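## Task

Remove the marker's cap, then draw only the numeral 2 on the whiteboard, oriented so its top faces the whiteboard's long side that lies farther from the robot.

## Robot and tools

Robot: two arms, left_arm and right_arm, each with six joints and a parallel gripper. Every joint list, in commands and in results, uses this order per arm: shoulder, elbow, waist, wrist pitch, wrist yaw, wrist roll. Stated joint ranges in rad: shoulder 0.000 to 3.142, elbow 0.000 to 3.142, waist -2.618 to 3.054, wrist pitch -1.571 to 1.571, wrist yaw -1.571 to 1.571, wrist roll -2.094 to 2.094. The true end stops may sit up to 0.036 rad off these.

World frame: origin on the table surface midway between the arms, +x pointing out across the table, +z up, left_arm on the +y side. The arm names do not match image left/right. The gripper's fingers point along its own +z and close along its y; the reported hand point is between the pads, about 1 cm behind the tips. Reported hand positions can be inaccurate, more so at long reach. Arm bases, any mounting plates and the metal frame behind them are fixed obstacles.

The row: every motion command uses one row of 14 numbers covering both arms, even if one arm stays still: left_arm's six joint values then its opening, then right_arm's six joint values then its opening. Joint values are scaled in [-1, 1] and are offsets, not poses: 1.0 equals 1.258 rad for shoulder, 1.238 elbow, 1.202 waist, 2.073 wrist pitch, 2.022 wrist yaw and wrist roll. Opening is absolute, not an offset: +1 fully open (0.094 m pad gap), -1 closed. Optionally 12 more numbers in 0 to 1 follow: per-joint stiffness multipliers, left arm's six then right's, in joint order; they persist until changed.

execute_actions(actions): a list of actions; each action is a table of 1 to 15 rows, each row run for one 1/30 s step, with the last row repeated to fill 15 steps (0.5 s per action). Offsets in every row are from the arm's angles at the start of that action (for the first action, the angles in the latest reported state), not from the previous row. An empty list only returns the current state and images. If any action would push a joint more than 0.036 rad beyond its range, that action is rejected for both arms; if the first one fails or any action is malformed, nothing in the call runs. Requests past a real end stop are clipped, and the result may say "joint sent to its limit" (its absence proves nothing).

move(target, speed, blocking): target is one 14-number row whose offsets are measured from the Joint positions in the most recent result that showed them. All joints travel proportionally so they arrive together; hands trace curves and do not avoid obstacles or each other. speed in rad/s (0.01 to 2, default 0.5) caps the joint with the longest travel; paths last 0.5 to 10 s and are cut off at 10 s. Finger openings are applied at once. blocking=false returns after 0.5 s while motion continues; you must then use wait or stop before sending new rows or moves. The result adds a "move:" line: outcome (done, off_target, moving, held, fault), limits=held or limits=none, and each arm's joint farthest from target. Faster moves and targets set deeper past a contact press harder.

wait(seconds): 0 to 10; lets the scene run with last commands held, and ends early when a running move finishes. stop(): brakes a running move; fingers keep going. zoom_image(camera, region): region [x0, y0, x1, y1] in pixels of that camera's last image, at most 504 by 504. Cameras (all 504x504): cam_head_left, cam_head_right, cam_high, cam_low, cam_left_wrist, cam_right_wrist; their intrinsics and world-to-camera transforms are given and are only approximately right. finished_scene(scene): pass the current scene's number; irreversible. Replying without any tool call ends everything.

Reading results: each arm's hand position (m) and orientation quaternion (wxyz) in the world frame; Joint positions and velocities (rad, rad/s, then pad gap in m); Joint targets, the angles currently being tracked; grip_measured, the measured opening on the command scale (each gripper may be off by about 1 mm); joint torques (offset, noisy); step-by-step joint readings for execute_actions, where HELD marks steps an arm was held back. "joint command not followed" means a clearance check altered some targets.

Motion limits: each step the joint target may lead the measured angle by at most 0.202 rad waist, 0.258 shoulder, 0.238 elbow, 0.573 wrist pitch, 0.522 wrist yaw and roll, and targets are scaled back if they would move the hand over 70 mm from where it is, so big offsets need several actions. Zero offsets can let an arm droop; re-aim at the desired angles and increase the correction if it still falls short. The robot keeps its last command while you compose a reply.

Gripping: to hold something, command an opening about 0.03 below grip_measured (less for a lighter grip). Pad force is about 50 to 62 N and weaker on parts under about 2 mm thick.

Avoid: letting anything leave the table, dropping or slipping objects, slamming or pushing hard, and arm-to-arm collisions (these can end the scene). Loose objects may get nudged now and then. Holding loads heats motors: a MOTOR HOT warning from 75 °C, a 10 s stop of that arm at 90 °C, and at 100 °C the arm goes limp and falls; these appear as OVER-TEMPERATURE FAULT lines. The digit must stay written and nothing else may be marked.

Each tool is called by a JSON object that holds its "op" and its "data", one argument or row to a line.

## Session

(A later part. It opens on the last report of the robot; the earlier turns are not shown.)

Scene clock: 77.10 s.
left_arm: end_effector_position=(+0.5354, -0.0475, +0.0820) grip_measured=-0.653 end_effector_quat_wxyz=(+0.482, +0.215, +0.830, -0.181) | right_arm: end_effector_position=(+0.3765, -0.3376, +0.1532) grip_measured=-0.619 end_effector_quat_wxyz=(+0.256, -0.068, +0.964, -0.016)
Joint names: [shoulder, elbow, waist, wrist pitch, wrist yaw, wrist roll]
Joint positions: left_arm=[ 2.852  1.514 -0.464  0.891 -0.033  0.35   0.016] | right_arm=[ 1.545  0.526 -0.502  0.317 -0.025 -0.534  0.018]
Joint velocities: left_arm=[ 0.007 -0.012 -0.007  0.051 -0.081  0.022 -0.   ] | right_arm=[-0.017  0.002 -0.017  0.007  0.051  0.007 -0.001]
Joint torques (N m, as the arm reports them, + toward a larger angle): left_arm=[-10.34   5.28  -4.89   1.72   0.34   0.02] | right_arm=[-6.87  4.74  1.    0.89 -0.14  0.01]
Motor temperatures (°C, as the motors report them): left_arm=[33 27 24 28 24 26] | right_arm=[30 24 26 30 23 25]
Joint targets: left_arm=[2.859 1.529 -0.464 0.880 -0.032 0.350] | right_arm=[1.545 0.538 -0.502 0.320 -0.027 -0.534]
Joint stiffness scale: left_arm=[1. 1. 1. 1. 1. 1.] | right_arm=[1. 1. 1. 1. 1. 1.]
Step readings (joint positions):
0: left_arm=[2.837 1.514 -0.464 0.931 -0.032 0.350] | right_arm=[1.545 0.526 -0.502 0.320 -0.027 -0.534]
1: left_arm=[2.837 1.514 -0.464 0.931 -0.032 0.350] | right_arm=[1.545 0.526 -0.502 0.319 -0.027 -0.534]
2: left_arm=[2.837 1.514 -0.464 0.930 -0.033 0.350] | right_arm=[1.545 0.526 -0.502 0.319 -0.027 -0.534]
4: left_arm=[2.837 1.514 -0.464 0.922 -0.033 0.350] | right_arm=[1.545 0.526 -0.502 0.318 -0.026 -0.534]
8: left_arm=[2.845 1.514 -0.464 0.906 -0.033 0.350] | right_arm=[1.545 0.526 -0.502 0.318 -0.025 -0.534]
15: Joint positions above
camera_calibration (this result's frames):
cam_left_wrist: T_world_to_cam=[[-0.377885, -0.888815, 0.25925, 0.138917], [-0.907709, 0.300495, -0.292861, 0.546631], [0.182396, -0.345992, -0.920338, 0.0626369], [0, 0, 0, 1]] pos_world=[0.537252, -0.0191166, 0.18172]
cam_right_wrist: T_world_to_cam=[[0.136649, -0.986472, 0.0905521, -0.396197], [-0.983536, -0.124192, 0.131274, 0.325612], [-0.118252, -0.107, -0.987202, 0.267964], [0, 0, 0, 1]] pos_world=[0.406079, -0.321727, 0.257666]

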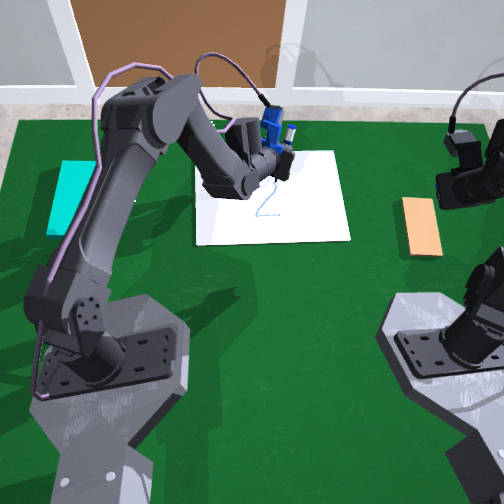

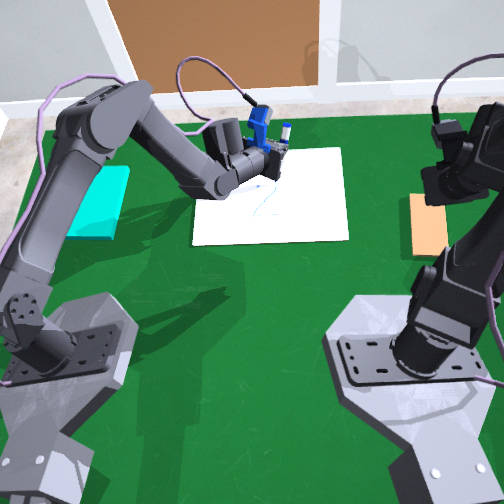

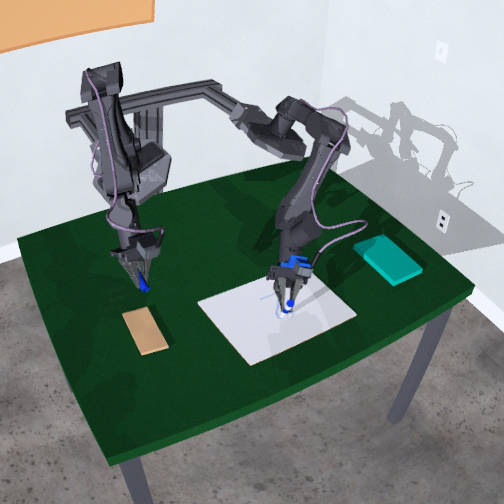

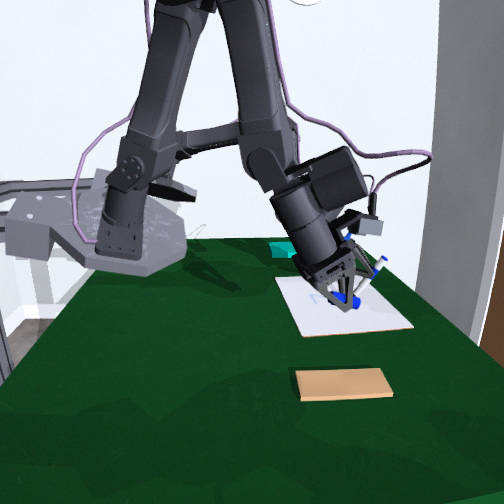

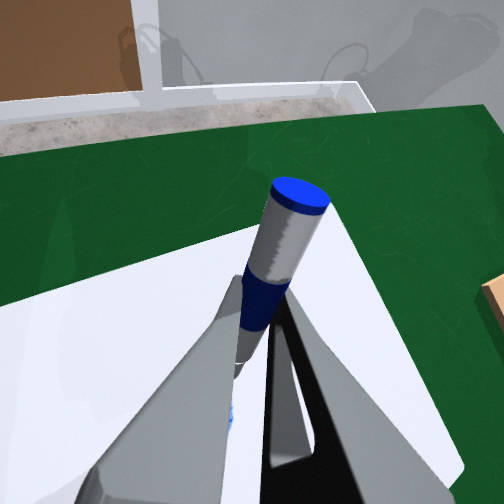

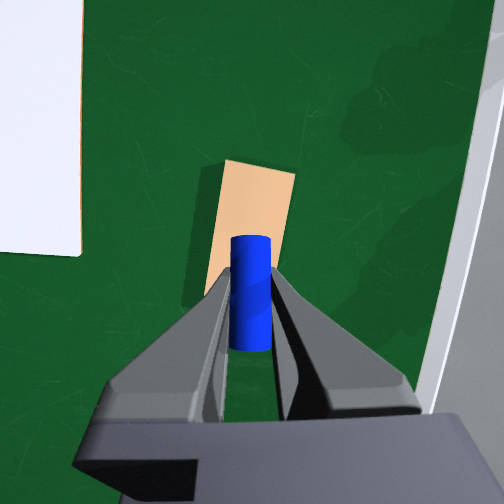

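{"op": "execute_actions", "data": {
  "actions": [
    [[0,0.01,0,-0.01,0,0,-0.8,0,0.01,0,0,0,0,-0.8],[0,0.01,0,-0.02,0,0,-0.8,0,0.01,0,0,0,0,-0.8]],
    [[0,-0.012,0.01,-0.022,0,0,-0.8,0,0.01,0,0,0,0,-0.8],[0,-0.016,0.013,-0.02,0,0,-0.8,0,0.01,0,0,0,0,-0.8],[0,-0.02,0.016,-0.018,0,0,-0.8,0,0.01,0,0,0,0,-0.8],[0,-0.024,0.019,-0.015,0,0,-0.8,0,0.01,0,0,0,0,-0.8],[0,-0.028,0.022,-0.012,0,0,-0.8,0,0.01,0,0,0,0,-0.8]],
    [[0,-0.014,0.01,-0.022,0,0,-0.8,0,0.01,0,0,0,0,-0.8],[0,-0.018,0.013,-0.02,0,0,-0.8,0,0.01,0,0,0,0,-0.8],[0,-0.023,0.016,-0.018,0,0,-0.8,0,0.01,0,0,0,0,-0.8],[0,-0.028,0.019,-0.015,0,0,-0.8,0,0.01,0,0,0,0,-0.8],[0,-0.032,0.022,-0.012,0,0,-0.8,0,0.01,0,0,0,0,-0.8]]
  ]
}}

{"op": "zoom_image", "data": {
  "camera": "cam_high",
  "region": [250,270,330,340]
}}

Scene clock: 79.37 s.
left_arm: end_effector_position=(+0.5316, -0.0414, +0.0750) grip_measured=-0.653 end_effector_quat_wxyz=(+0.474, +0.212, +0.832, -0.197) | right_arm: end_effector_position=(+0.3748, -0.3380, +0.1522) grip_measured=-0.619 end_effector_quat_wxyz=(+0.252, -0.068, +0.965, -0.017)
Joint names: [shoulder, elbow, waist, wrist pitch, wrist yaw, wrist roll]
Joint positions: left_arm=[ 2.852  1.497 -0.441  0.893  0.011  0.336  0.016] | right_arm=[ 1.545  0.526 -0.502  0.31  -0.019 -0.534  0.018]
Joint velocities: left_arm=[ 0.002  0.007 -0.002 -0.051  0.022  0.007  0.   ] | right_arm=[ 0.012  0.007 -0.002  0.007  0.022  0.051 -0.001]
Joint torques (N m, as the arm reports them, + toward a larger angle): left_arm=[-10.77   2.13  -3.56   1.25   0.01   0.13] | right_arm=[-6.83  4.73  1.    0.89 -0.13  0.02]
Motor temperatures (°C, as the motors report them): left_arm=[34 27 24 28 24 26] | right_arm=[30 25 26 30 23 25]
Joint targets: left_arm=[2.852 1.467 -0.424 0.850 -0.016 0.345] | right_arm=[1.545 0.538 -0.502 0.313 -0.021 -0.534]
Joint stiffness scale: left_arm=[1. 1. 1. 1. 1. 1.] | right_arm=[1. 1. 1. 1. 1. 1.]
Step readings (joint positions; steps 1 to 15: 1st action; 16 to 30: 2nd action; 31 to 45: 3rd action):
0: left_arm=[2.852 1.514 -0.464 0.891 -0.033 0.350] | right_arm=[1.545 0.526 -0.502 0.317 -0.025 -0.534]
1: left_arm=[2.852 1.514 -0.464 0.890 -0.033 0.350] | right_arm=[1.545 0.526 -0.502 0.317 -0.025 -0.534]
2: left_arm=[2.852 1.514 -0.464 0.886 -0.033 0.350] | right_arm=[1.545 0.526 -0.502 0.317 -0.024 -0.534]
4: left_arm=[2.852 1.514 -0.464 0.878 -0.034 0.350] | right_arm=[1.545 0.526 -0.502 0.316 -0.024 -0.534]
8: left_arm=[2.852 1.514 -0.464 0.867 -0.034 0.350] | right_arm=[1.545 0.526 -0.502 0.315 -0.023 -0.534]
15: left_arm=[2.852 1.514 -0.464 0.865 -0.034 0.350] | right_arm=[1.545 0.526 -0.502 0.315 -0.023 -0.534]
16: left_arm=[2.852 1.514 -0.463 0.862 -0.034 0.350] | right_arm=[1.545 0.526 -0.502 0.315 -0.023 -0.534]
17: left_arm=[2.852 1.514 -0.462 0.860 -0.033 0.350] | right_arm=[1.545 0.526 -0.502 0.315 -0.022 -0.534]
19: left_arm=[2.852 1.514 -0.458 0.860 -0.029 0.349] | right_arm=[1.545 0.526 -0.502 0.314 -0.022 -0.534]
23: left_arm=[2.852 1.509 -0.451 0.870 -0.018 0.345] | right_arm=[1.545 0.526 -0.502 0.313 -0.021 -0.534]
30: left_arm=[2.852 1.507 -0.450 0.875 -0.017 0.345] | right_arm=[1.545 0.526 -0.502 0.313 -0.021 -0.534]
31: left_arm=[2.852 1.507 -0.450 0.875 -0.015 0.344] | right_arm=[1.545 0.526 -0.502 0.312 -0.021 -0.534]
32: left_arm=[2.852 1.507 -0.450 0.875 -0.013 0.344] | right_arm=[1.545 0.526 -0.502 0.312 -0.021 -0.534]
34: left_arm=[2.852 1.507 -0.447 0.875 -0.007 0.342] | right_arm=[1.545 0.526 -0.502 0.312 -0.020 -0.534]
38: left_arm=[2.852 1.499 -0.442 0.889 0.007 0.337] | right_arm=[1.545 0.526 -0.502 0.311 -0.019 -0.534]
45: Joint positions above
camera_calibration (this result's frames):
cam_left_wrist: T_world_to_cam=[[-0.382972, -0.876891, 0.290507, 0.145501], [-0.910278, 0.304702, -0.28027, 0.539864], [0.157248, -0.371778, -0.914907, 0.0708271], [0, 0, 0, 1]] pos_world=[0.536012, -0.010577, 0.173839]
cam_right_wrist: T_world_to_cam=[[0.135875, -0.986456, 0.0918812, -0.396122], [-0.982554, -0.122286, 0.140124, 0.322919], [-0.12699, -0.109317, -0.985862, 0.269041], [0, 0, 0, 1]] pos_world=[0.405273, -0.321858, 0.256385]

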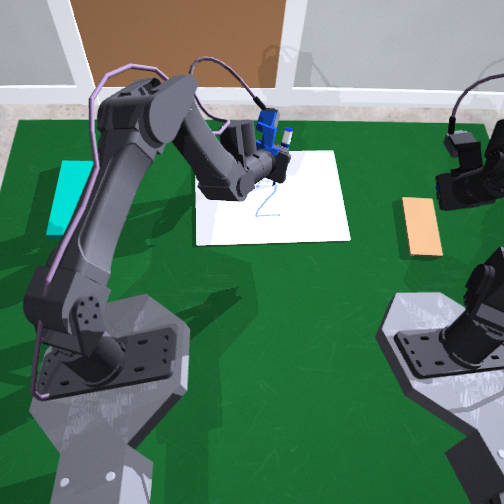

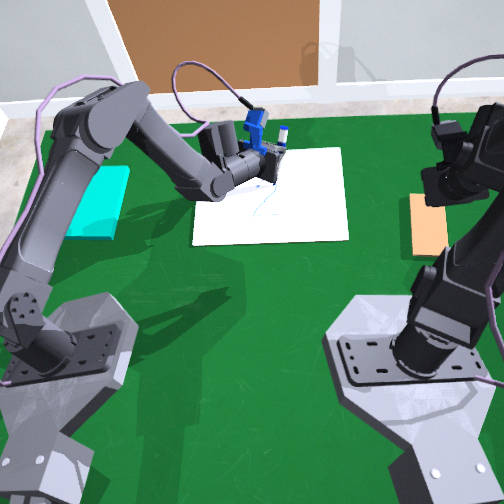

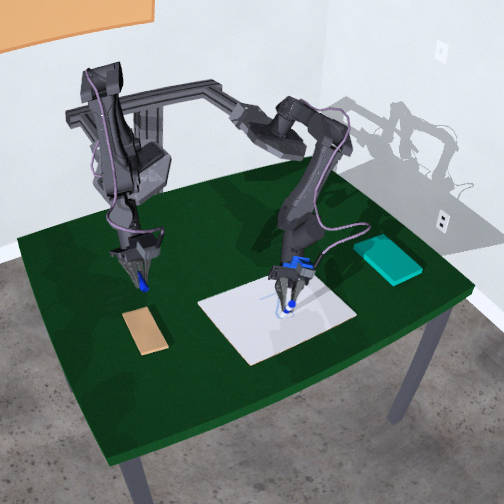

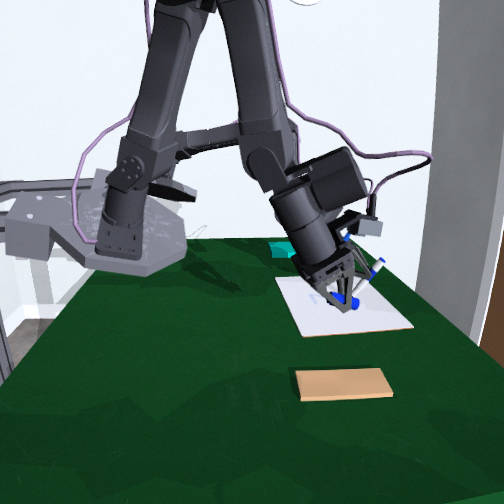

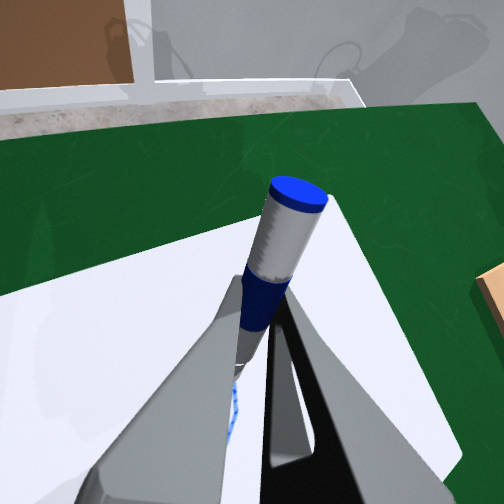

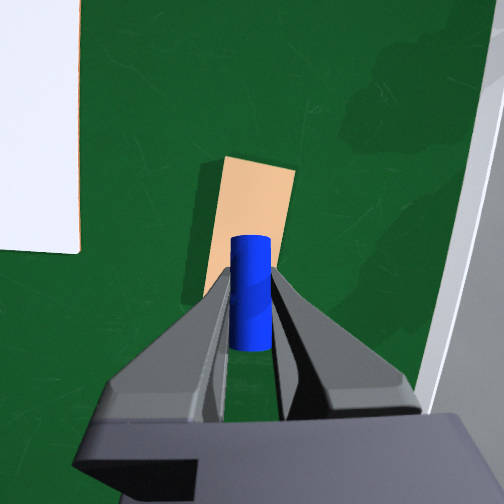

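Region (250, 270, 330, 340) of cam_high's 504x504 image, scaled by 6.300, with more detail than that image has; it fills the top 441 rows of this view, and the rest is white.

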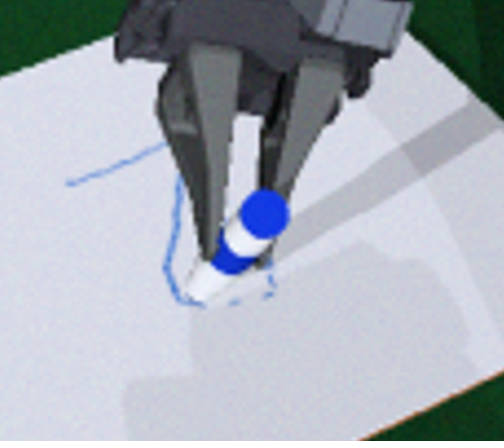

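{"op": "execute_actions", "data": {
  "actions": [
    [[0,-0.012,0.008,0,-0.008,0.004,-0.8,0,0.01,0,0,0,0,-0.8],[0,-0.014,0.01,0.004,-0.016,0.006,-0.8,0,0.01,0,0,0,0,-0.8],[0,-0.016,0.012,0.006,-0.024,0.007,-0.8,0,0.01,0,0,0,0,-0.8],[0,-0.018,0.012,0.008,-0.032,0.007,-0.8,0,0.01,0,0,0,0,-0.8]]
  ]
}}

{"op": "zoom_image", "data": {
  "camera": "cam_high",
  "region": [250,270,330,340]
}}

Scene clock: 80.23 s.
left_arm: end_effector_position=(+0.5399, -0.0306, +0.0761) grip_measured=-0.653 end_effector_quat_wxyz=(+0.484, +0.197, +0.834, -0.176) | right_arm: end_effector_position=(+0.3742, -0.3380, +0.1519) grip_measured=-0.619 end_effector_quat_wxyz=(+0.250, -0.068, +0.966, -0.017)
Joint names: [shoulder, elbow, waist, wrist pitch, wrist yaw, wrist roll]
Joint positions: left_arm=[ 2.852  1.497 -0.434  0.923 -0.031  0.336  0.016] | right_arm=[ 1.545  0.526 -0.502  0.308 -0.017 -0.534  0.018]
Joint velocities: left_arm=[-0.002  0.002  0.012  0.051  0.022 -0.037 -0.   ] | right_arm=[-0.007 -0.012 -0.002 -0.066  0.022  0.11   0.   ]
Joint torques (N m, as the arm reports them, + toward a larger angle): left_arm=[-10.75   2.69  -4.23   1.64   0.11   0.19] | right_arm=[-6.89  4.79  0.9   0.88 -0.12  0.02]
Motor temperatures (°C, as the motors report them): left_arm=[34 27 24 28 24 26] | right_arm=[30 25 26 30 23 25]
Joint targets: left_arm=[2.852 1.474 -0.426 0.910 -0.054 0.350] | right_arm=[1.545 0.538 -0.502 0.310 -0.019 -0.534]
Joint stiffness scale: left_arm=[1. 1. 1. 1. 1. 1.] | right_arm=[1. 1. 1. 1. 1. 1.]
Step readings (joint positions):
0: left_arm=[2.852 1.497 -0.441 0.894 0.011 0.336] | right_arm=[1.545 0.526 -0.502 0.310 -0.019 -0.534]
1: left_arm=[2.852 1.497 -0.441 0.897 0.012 0.336] | right_arm=[1.545 0.526 -0.502 0.310 -0.019 -0.534]
2: left_arm=[2.852 1.497 -0.440 0.900 0.011 0.336] | right_arm=[1.545 0.526 -0.502 0.310 -0.018 -0.534]
4: left_arm=[2.852 1.497 -0.439 0.905 -0.001 0.336] | right_arm=[1.545 0.526 -0.502 0.309 -0.018 -0.534]
8: left_arm=[2.852 1.497 -0.434 0.918 -0.020 0.336] | right_arm=[1.545 0.526 -0.502 0.308 -0.017 -0.534]
15: Joint positions above
camera_calibration (this result's frames):
cam_left_wrist: T_world_to_cam=[[-0.342684, -0.899952, 0.269545, 0.136962], [-0.919743, 0.262928, -0.291448, 0.549083], [0.191418, -0.347786, -0.917826, 0.0570615], [0, 0, 0, 1]] pos_world=[0.541027, -0.00126482, 0.175484]
cam_right_wrist: T_world_to_cam=[[0.135679, -0.98645, 0.0922355, -0.396087], [-0.982207, -0.121723, 0.143011, 0.32201], [-0.129846, -0.109998, -0.985414, 0.269414], [0, 0, 0, 1]] pos_world=[0.405004, -0.321889, 0.255967]

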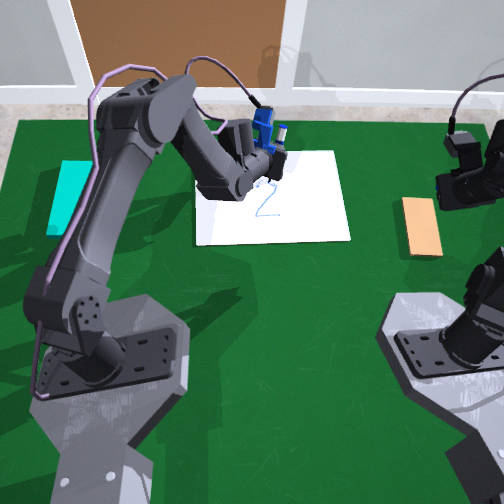

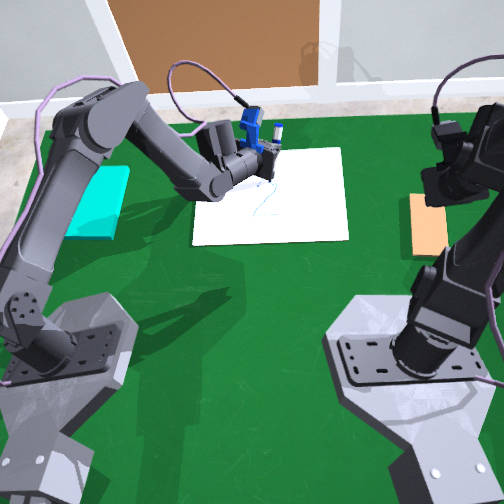

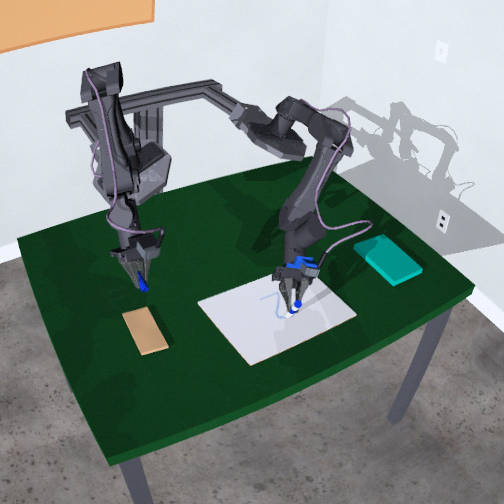

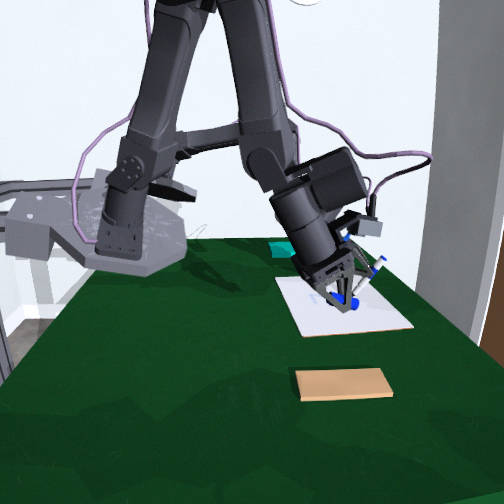

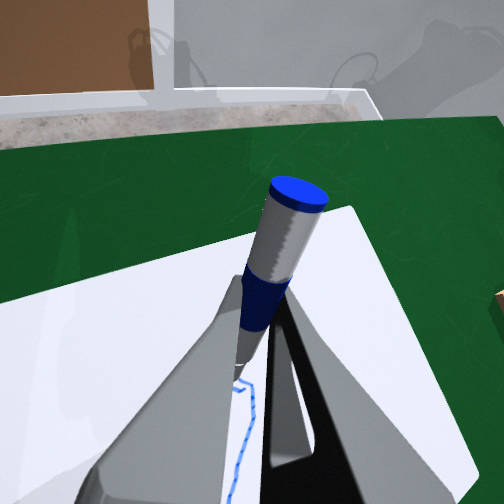

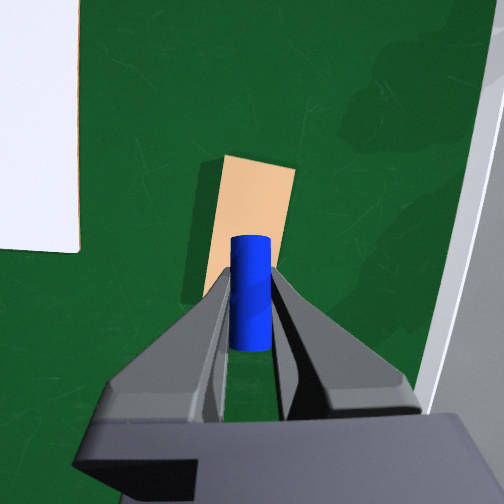

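Region (250, 270, 330, 340) of cam_high's 504x504 image, scaled by 6.300, with more detail than that image has; it fills the top 441 rows of this view, and the rest is white.

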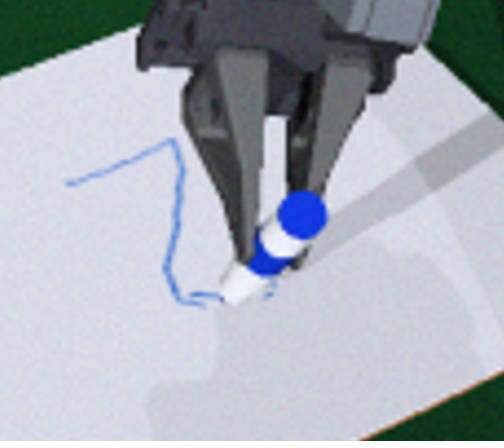

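{"op": "execute_actions", "data": {
  "actions": [
    [[0,-0.01,0.01,-0.006,-0.008,0,-0.8,0,0.01,0,0,0,0,-0.8],[0,-0.012,0.014,-0.007,-0.01,0,-0.8,0,0.01,0,0,0,0,-0.8],[0,-0.014,0.018,-0.008,-0.01,0,-0.8,0,0.01,0,0,0,0,-0.8],[0,-0.016,0.022,-0.009,-0.01,0,-0.8,0,0.01,0,0,0,0,-0.8],[0,-0.018,0.026,-0.01,-0.01,0,-0.8,0,0.01,0,0,0,0,-0.8]]
  ]
}}

{"op": "zoom_image", "data": {
  "camera": "cam_high",
  "region": [250,270,330,340]
}}

Scene clock: 81.17 s.
left_arm: end_effector_position=(+0.5445, -0.0227, +0.0749) grip_measured=-0.653 end_effector_quat_wxyz=(+0.487, +0.186, +0.835, -0.176) | right_arm: end_effector_position=(+0.3736, -0.3381, +0.1516) grip_measured=-0.619 end_effector_quat_wxyz=(+0.249, -0.068, +0.966, -0.018)
Joint names: [shoulder, elbow, waist, wrist pitch, wrist yaw, wrist roll]
Joint positions: left_arm=[ 2.852  1.497 -0.418  0.935 -0.025  0.326  0.016] | right_arm=[ 1.545  0.526 -0.502  0.306 -0.015 -0.534  0.018]
Joint velocities: left_arm=[ 0.002 -0.017  0.002 -0.007 -0.037 -0.095  0.001] | right_arm=[ 0.017 -0.007 -0.022 -0.007  0.051 -0.066  0.   ]
Joint torques (N m, as the arm reports them, + toward a larger angle): left_arm=[-10.75   2.64  -3.65   1.43  -0.02   0.15] | right_arm=[-6.86  4.78  0.92  0.89 -0.14  0.02]
Motor temperatures (°C, as the motors report them): left_arm=[34 27 24 28 24 26] | right_arm=[30 25 26 30 23 25]
Joint targets: left_arm=[2.852 1.474 -0.403 0.902 -0.051 0.336] | right_arm=[1.545 0.538 -0.502 0.308 -0.017 -0.534]
Joint stiffness scale: left_arm=[1. 1. 1. 1. 1. 1.] | right_arm=[1. 1. 1. 1. 1. 1.]
Step readings (joint positions):
0: left_arm=[2.852 1.497 -0.434 0.924 -0.033 0.336] | right_arm=[1.545 0.526 -0.502 0.308 -0.017 -0.534]
1: left_arm=[2.852 1.497 -0.434 0.924 -0.033 0.335] | right_arm=[1.545 0.526 -0.502 0.308 -0.017 -0.534]
2: left_arm=[2.852 1.497 -0.433 0.924 -0.033 0.335] | right_arm=[1.545 0.526 -0.502 0.308 -0.016 -0.534]
4: left_arm=[2.852 1.497 -0.430 0.925 -0.033 0.333] | right_arm=[1.545 0.526 -0.502 0.307 -0.016 -0.534]
8: left_arm=[2.852 1.497 -0.420 0.932 -0.026 0.329] | right_arm=[1.545 0.526 -0.502 0.306 -0.016 -0.534]
15: Joint positions above
camera_calibration (this result's frames):
cam_left_wrist: T_world_to_cam=[[-0.325364, -0.903428, 0.279206, 0.135737], [-0.924431, 0.24179, -0.294898, 0.553235], [0.19891, -0.354056, -0.913827, 0.0533258], [0, 0, 0, 1]] pos_world=[0.544985, 0.00774221, 0.17398]
cam_right_wrist: T_world_to_cam=[[0.135488, -0.986443, 0.0925924, -0.396055], [-0.981852, -0.121163, 0.145897, 0.321099], [-0.1327, -0.110679, -0.984957, 0.269784], [0, 0, 0, 1]] pos_world=[0.404733, -0.32192, 0.25555]

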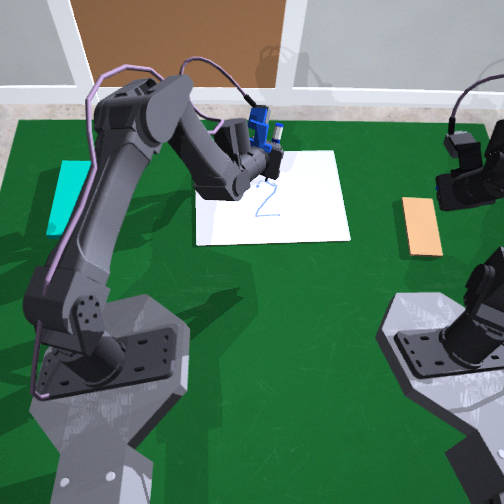

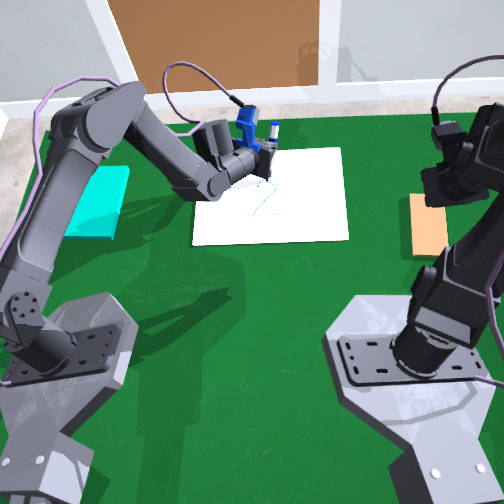

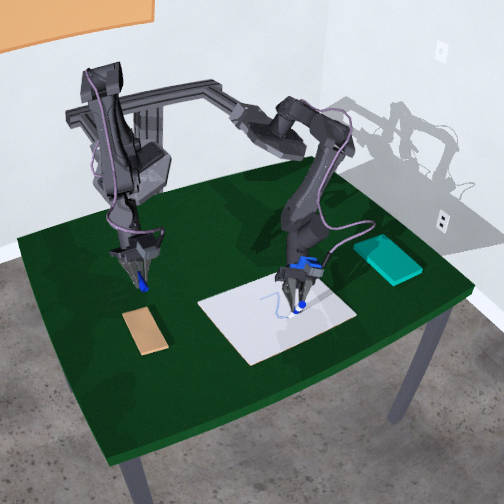

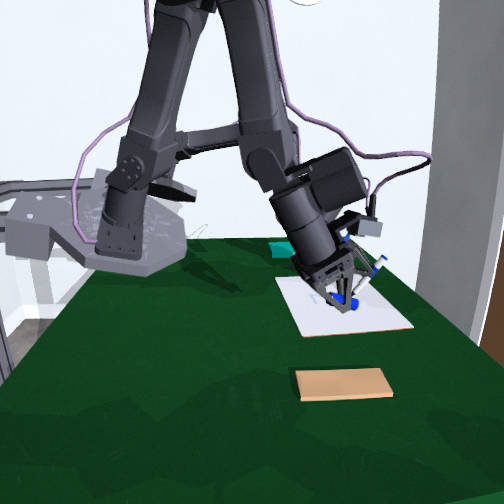

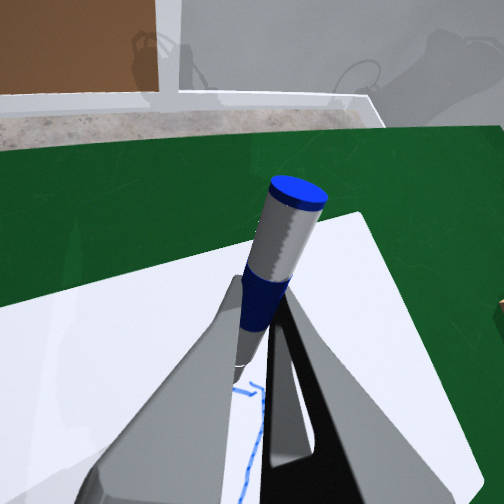

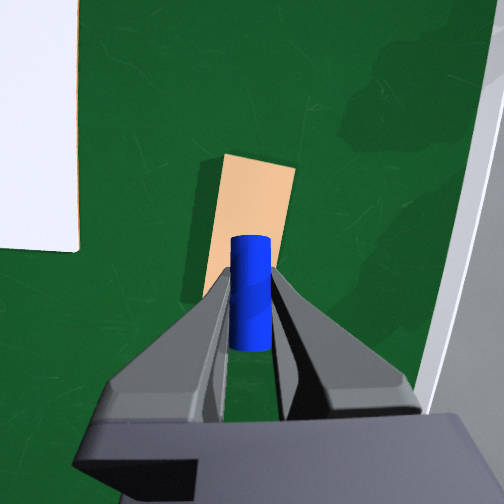

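Region (250, 270, 330, 340) of cam_high's 504x504 image, scaled by 6.300, with more detail than that image has; it fills the top 441 rows of this view, and the rest is white.

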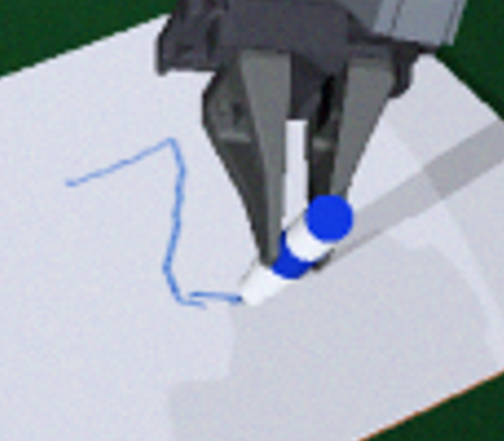

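{"op": "execute_actions", "data": {
  "actions": [
    [[0,-0.014,0.01,-0.005,-0.012,0,-0.8,0,0.01,0,0,0,0,-0.8],[0,-0.017,0.014,-0.004,-0.014,0,-0.8,0,0.01,0,0,0,0,-0.8],[0,-0.02,0.018,-0.003,-0.016,0,-0.8,0,0.01,0,0,0,0,-0.8],[0,-0.023,0.022,-0.002,-0.016,0,-0.8,0,0.01,0,0,0,0,-0.8],[0,-0.026,0.025,0,-0.016,0,-0.8,0,0.01,0,0,0,0,-0.8]]
  ]
}}

{"op": "zoom_image", "data": {
  "camera": "cam_high",
  "region": [250,270,330,340]
}}

Scene clock: 82.10 s.
left_arm: end_effector_position=(+0.5515, -0.0126, +0.0758) grip_measured=-0.653 end_effector_quat_wxyz=(+0.496, +0.172, +0.834, -0.172) | right_arm: end_effector_position=(+0.3731, -0.3382, +0.1513) grip_measured=-0.619 end_effector_quat_wxyz=(+0.247, -0.067, +0.966, -0.018)
Joint names: [shoulder, elbow, waist, wrist pitch, wrist yaw, wrist roll]
Joint positions: left_arm=[ 2.852  1.497 -0.4    0.96  -0.025  0.318  0.016] | right_arm=[ 1.545  0.526 -0.502  0.304 -0.013 -0.534  0.018]
Joint velocities: left_arm=[ 0.002  0.027 -0.012 -0.007  0.007 -0.037 -0.   ] | right_arm=[ 0.002 -0.007  0.002 -0.037 -0.037  0.051 -0.   ]
Joint torques (N m, as the arm reports them, + toward a larger angle): left_arm=[-10.73   1.95  -3.71   1.51  -0.03   0.11] | right_arm=[-6.83  4.75  1.02  0.85 -0.12  0.03]
Motor temperatures (°C, as the motors report them): left_arm=[34 27 24 28 24 26] | right_arm=[30 25 26 30 23 25]
Joint targets: left_arm=[2.852 1.464 -0.387 0.935 -0.057 0.327] | right_arm=[1.545 0.538 -0.502 0.306 -0.015 -0.534]
Joint stiffness scale: left_arm=[1. 1. 1. 1. 1. 1.] | right_arm=[1. 1. 1. 1. 1. 1.]
Step readings (joint positions):
0: left_arm=[2.852 1.497 -0.418 0.935 -0.025 0.326] | right_arm=[1.545 0.526 -0.502 0.306 -0.015 -0.534]
1: left_arm=[2.852 1.497 -0.418 0.936 -0.025 0.326] | right_arm=[1.545 0.526 -0.502 0.306 -0.015 -0.534]
2: left_arm=[2.852 1.497 -0.417 0.938 -0.025 0.324] | right_arm=[1.545 0.526 -0.502 0.305 -0.014 -0.534]
4: left_arm=[2.852 1.497 -0.415 0.941 -0.025 0.322] | right_arm=[1.545 0.526 -0.502 0.305 -0.014 -0.534]
8: left_arm=[2.852 1.497 -0.404 0.955 -0.025 0.319] | right_arm=[1.545 0.526 -0.502 0.304 -0.014 -0.534]
15: Joint positions above
camera_calibration (this result's frames):
cam_left_wrist: T_world_to_cam=[[-0.3014, -0.909885, 0.285075, 0.133155], [-0.927629, 0.210641, -0.308439, 0.559901], [0.220596, -0.357408, -0.907523, 0.0438362], [0, 0, 0, 1]] pos_world=[0.549843, 0.0188845, 0.174519]
cam_right_wrist: T_world_to_cam=[[0.135302, -0.986435, 0.0929519, -0.396023], [-0.981488, -0.120604, 0.148782, 0.320186], [-0.135553, -0.111362, -0.984492, 0.270149], [0, 0, 0, 1]] pos_world=[0.404461, -0.321951, 0.255133]

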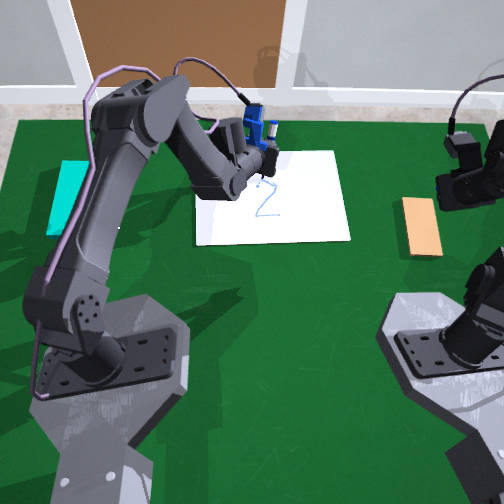

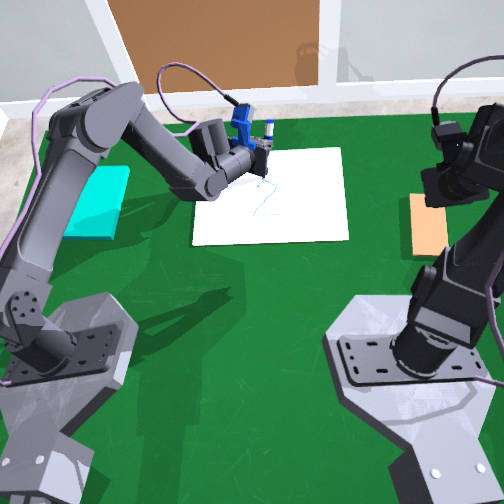

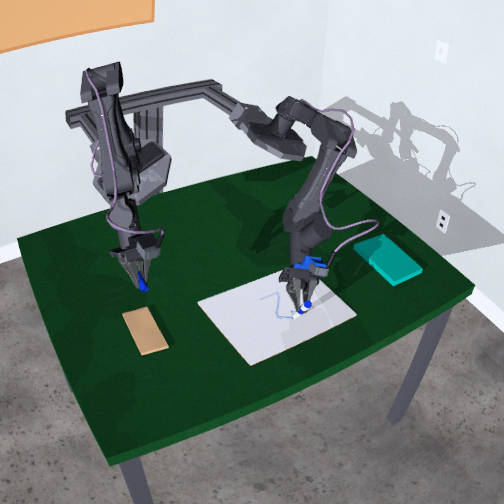

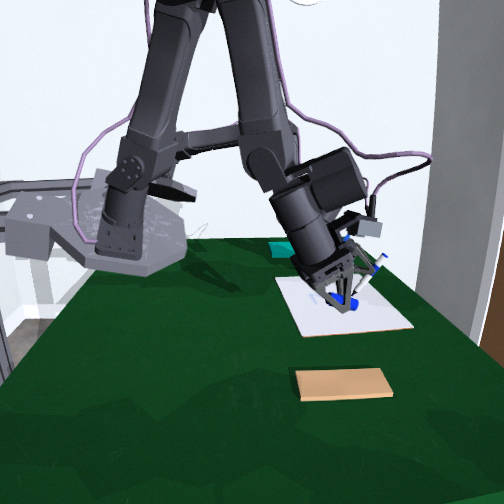

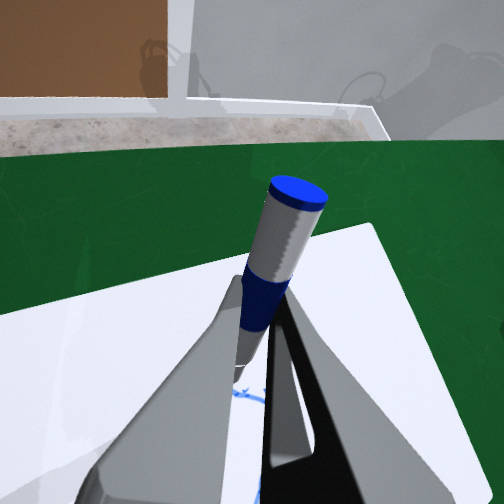

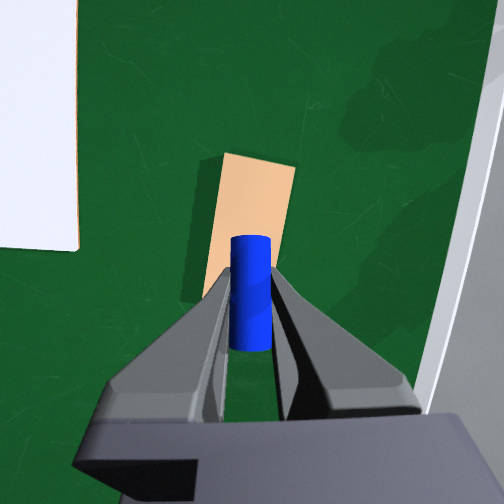

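Region (250, 270, 330, 340) of cam_high's 504x504 image, scaled by 6.300, with more detail than that image has; it fills the top 441 rows of this view, and the rest is white.

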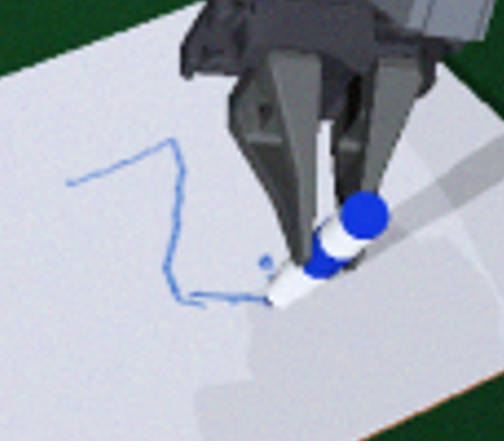

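{"op": "execute_actions", "data": {
  "actions": [
    [[0,-0.026,0,-0.014,-0.012,0,-0.8,0,0.01,0,0,0,0,-0.8],[0,-0.032,0,-0.011,-0.012,0,-0.8,0,0.01,0,0,0,0,-0.8],[0,-0.038,0,-0.007,-0.012,0,-0.8,0,0.01,0,0,0,0,-0.8],[0,-0.044,0,-0.002,-0.012,0,-0.8,0,0.01,0,0,0,0,-0.8],[0,-0.05,0,0.004,-0.012,0,-0.8,0,0.01,0,0,0,0,-0.8],[0,-0.055,0,0.01,-0.012,0,-0.8,0,0.01,0,0,0,0,-0.8]]
  ]
}}

{"op": "zoom_image", "data": {
  "camera": "cam_high",
  "region": [250,270,330,340]
}}

Scene clock: 83.20 s.
left_arm: end_effector_position=(+0.5459, -0.0091, +0.0777) grip_measured=-0.653 end_effector_quat_wxyz=(+0.504, +0.166, +0.830, -0.170) | right_arm: end_effector_position=(+0.3726, -0.3384, +0.1510) grip_measured=-0.619 end_effector_quat_wxyz=(+0.246, -0.067, +0.967, -0.019)
Joint names: [shoulder, elbow, waist, wrist pitch, wrist yaw, wrist roll]
Joint positions: left_arm=[ 2.849  1.457 -0.4    1.017 -0.028  0.314  0.016] | right_arm=[ 1.545  0.526 -0.502  0.302 -0.011 -0.534  0.018]
Joint velocities: left_arm=[ 0.012 -0.002  0.002  0.022 -0.037 -0.125  0.   ] | right_arm=[-0.002 -0.017 -0.007  0.081  0.037  0.007  0.   ]
Joint torques (N m, as the arm reports them, + toward a larger angle): left_arm=[-10.33   2.02  -4.6    1.38   0.08   0.07] | right_arm=[-6.84  4.8   0.95  0.87 -0.1   0.02]
Motor temperatures (°C, as the motors report them): left_arm=[34 27 24 28 24 26] | right_arm=[30 25 26 30 23 25]
Joint targets: left_arm=[2.852 1.429 -0.400 0.981 -0.050 0.317] | right_arm=[1.545 0.538 -0.502 0.304 -0.013 -0.534]
Joint stiffness scale: left_arm=[1. 1. 1. 1. 1. 1.] | right_arm=[1. 1. 1. 1. 1. 1.]
Step readings (joint positions):
0: left_arm=[2.852 1.497 -0.400 0.960 -0.025 0.318] | right_arm=[1.545 0.526 -0.502 0.304 -0.013 -0.534]
1: left_arm=[2.852 1.497 -0.400 0.960 -0.025 0.316] | right_arm=[1.545 0.526 -0.502 0.304 -0.013 -0.534]
2: left_arm=[2.852 1.494 -0.400 0.962 -0.025 0.315] | right_arm=[1.545 0.526 -0.502 0.303 -0.013 -0.534]
4: left_arm=[2.850 1.484 -0.400 0.975 -0.025 0.315] | right_arm=[1.545 0.526 -0.502 0.302 -0.012 -0.534]
8: left_arm=[2.849 1.462 -0.400 1.008 -0.026 0.314] | right_arm=[1.545 0.526 -0.502 0.302 -0.012 -0.534]
15: Joint positions above
camera_calibration (this result's frames):
cam_left_wrist: T_world_to_cam=[[-0.29503, -0.911431, 0.286796, 0.130526], [-0.925139, 0.197437, -0.324249, 0.554326], [0.238906, -0.360989, -0.901449, 0.0375906], [0, 0, 0, 1]] pos_world=[0.542357, 0.0230906, 0.176191]
cam_right_wrist: T_world_to_cam=[[0.135023, -0.986422, 0.093491, -0.396034], [-0.981176, -0.119962, 0.151336, 0.319436], [-0.138065, -0.112165, -0.984051, 0.270397], [0, 0, 0, 1]] pos_world=[0.404229, -0.322007, 0.254768]

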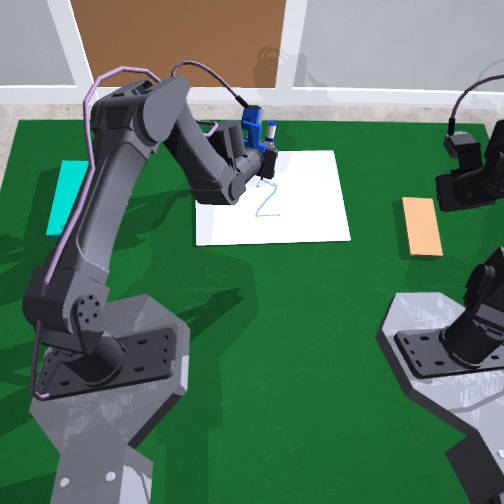

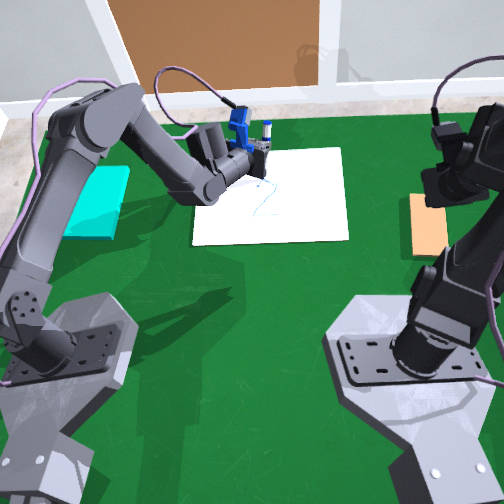

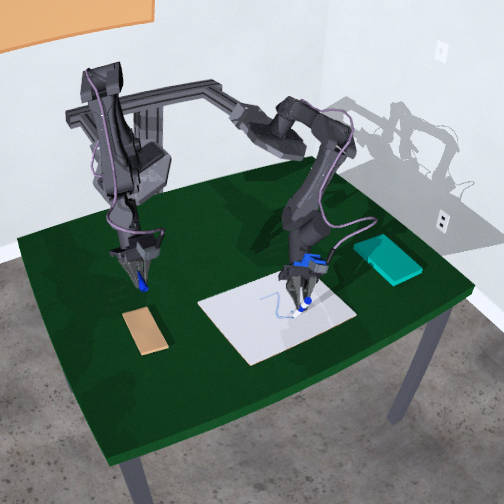

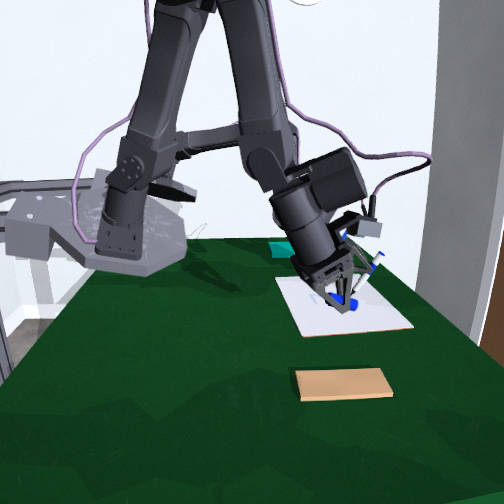

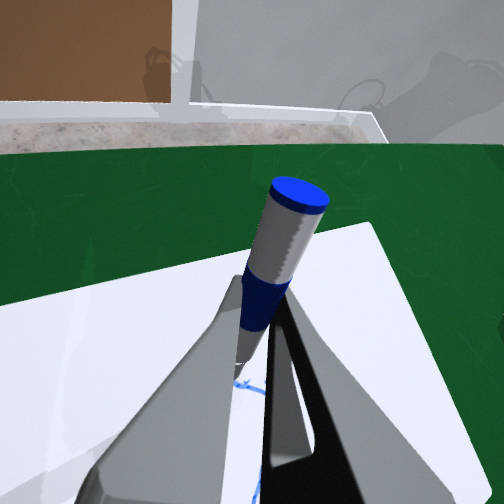

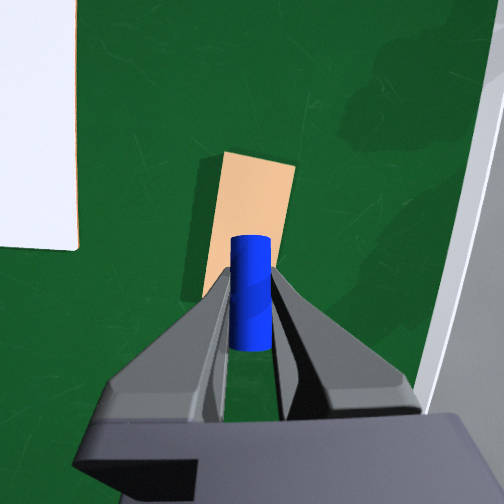

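Region (250, 270, 330, 340) of cam_high's 504x504 image, scaled by 6.300, with more detail than that image has; it fills the top 441 rows of this view, and the rest is white.

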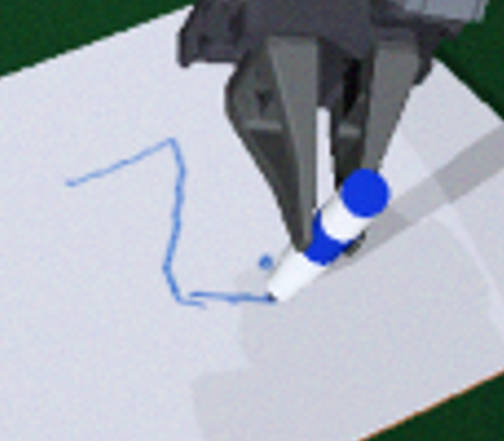

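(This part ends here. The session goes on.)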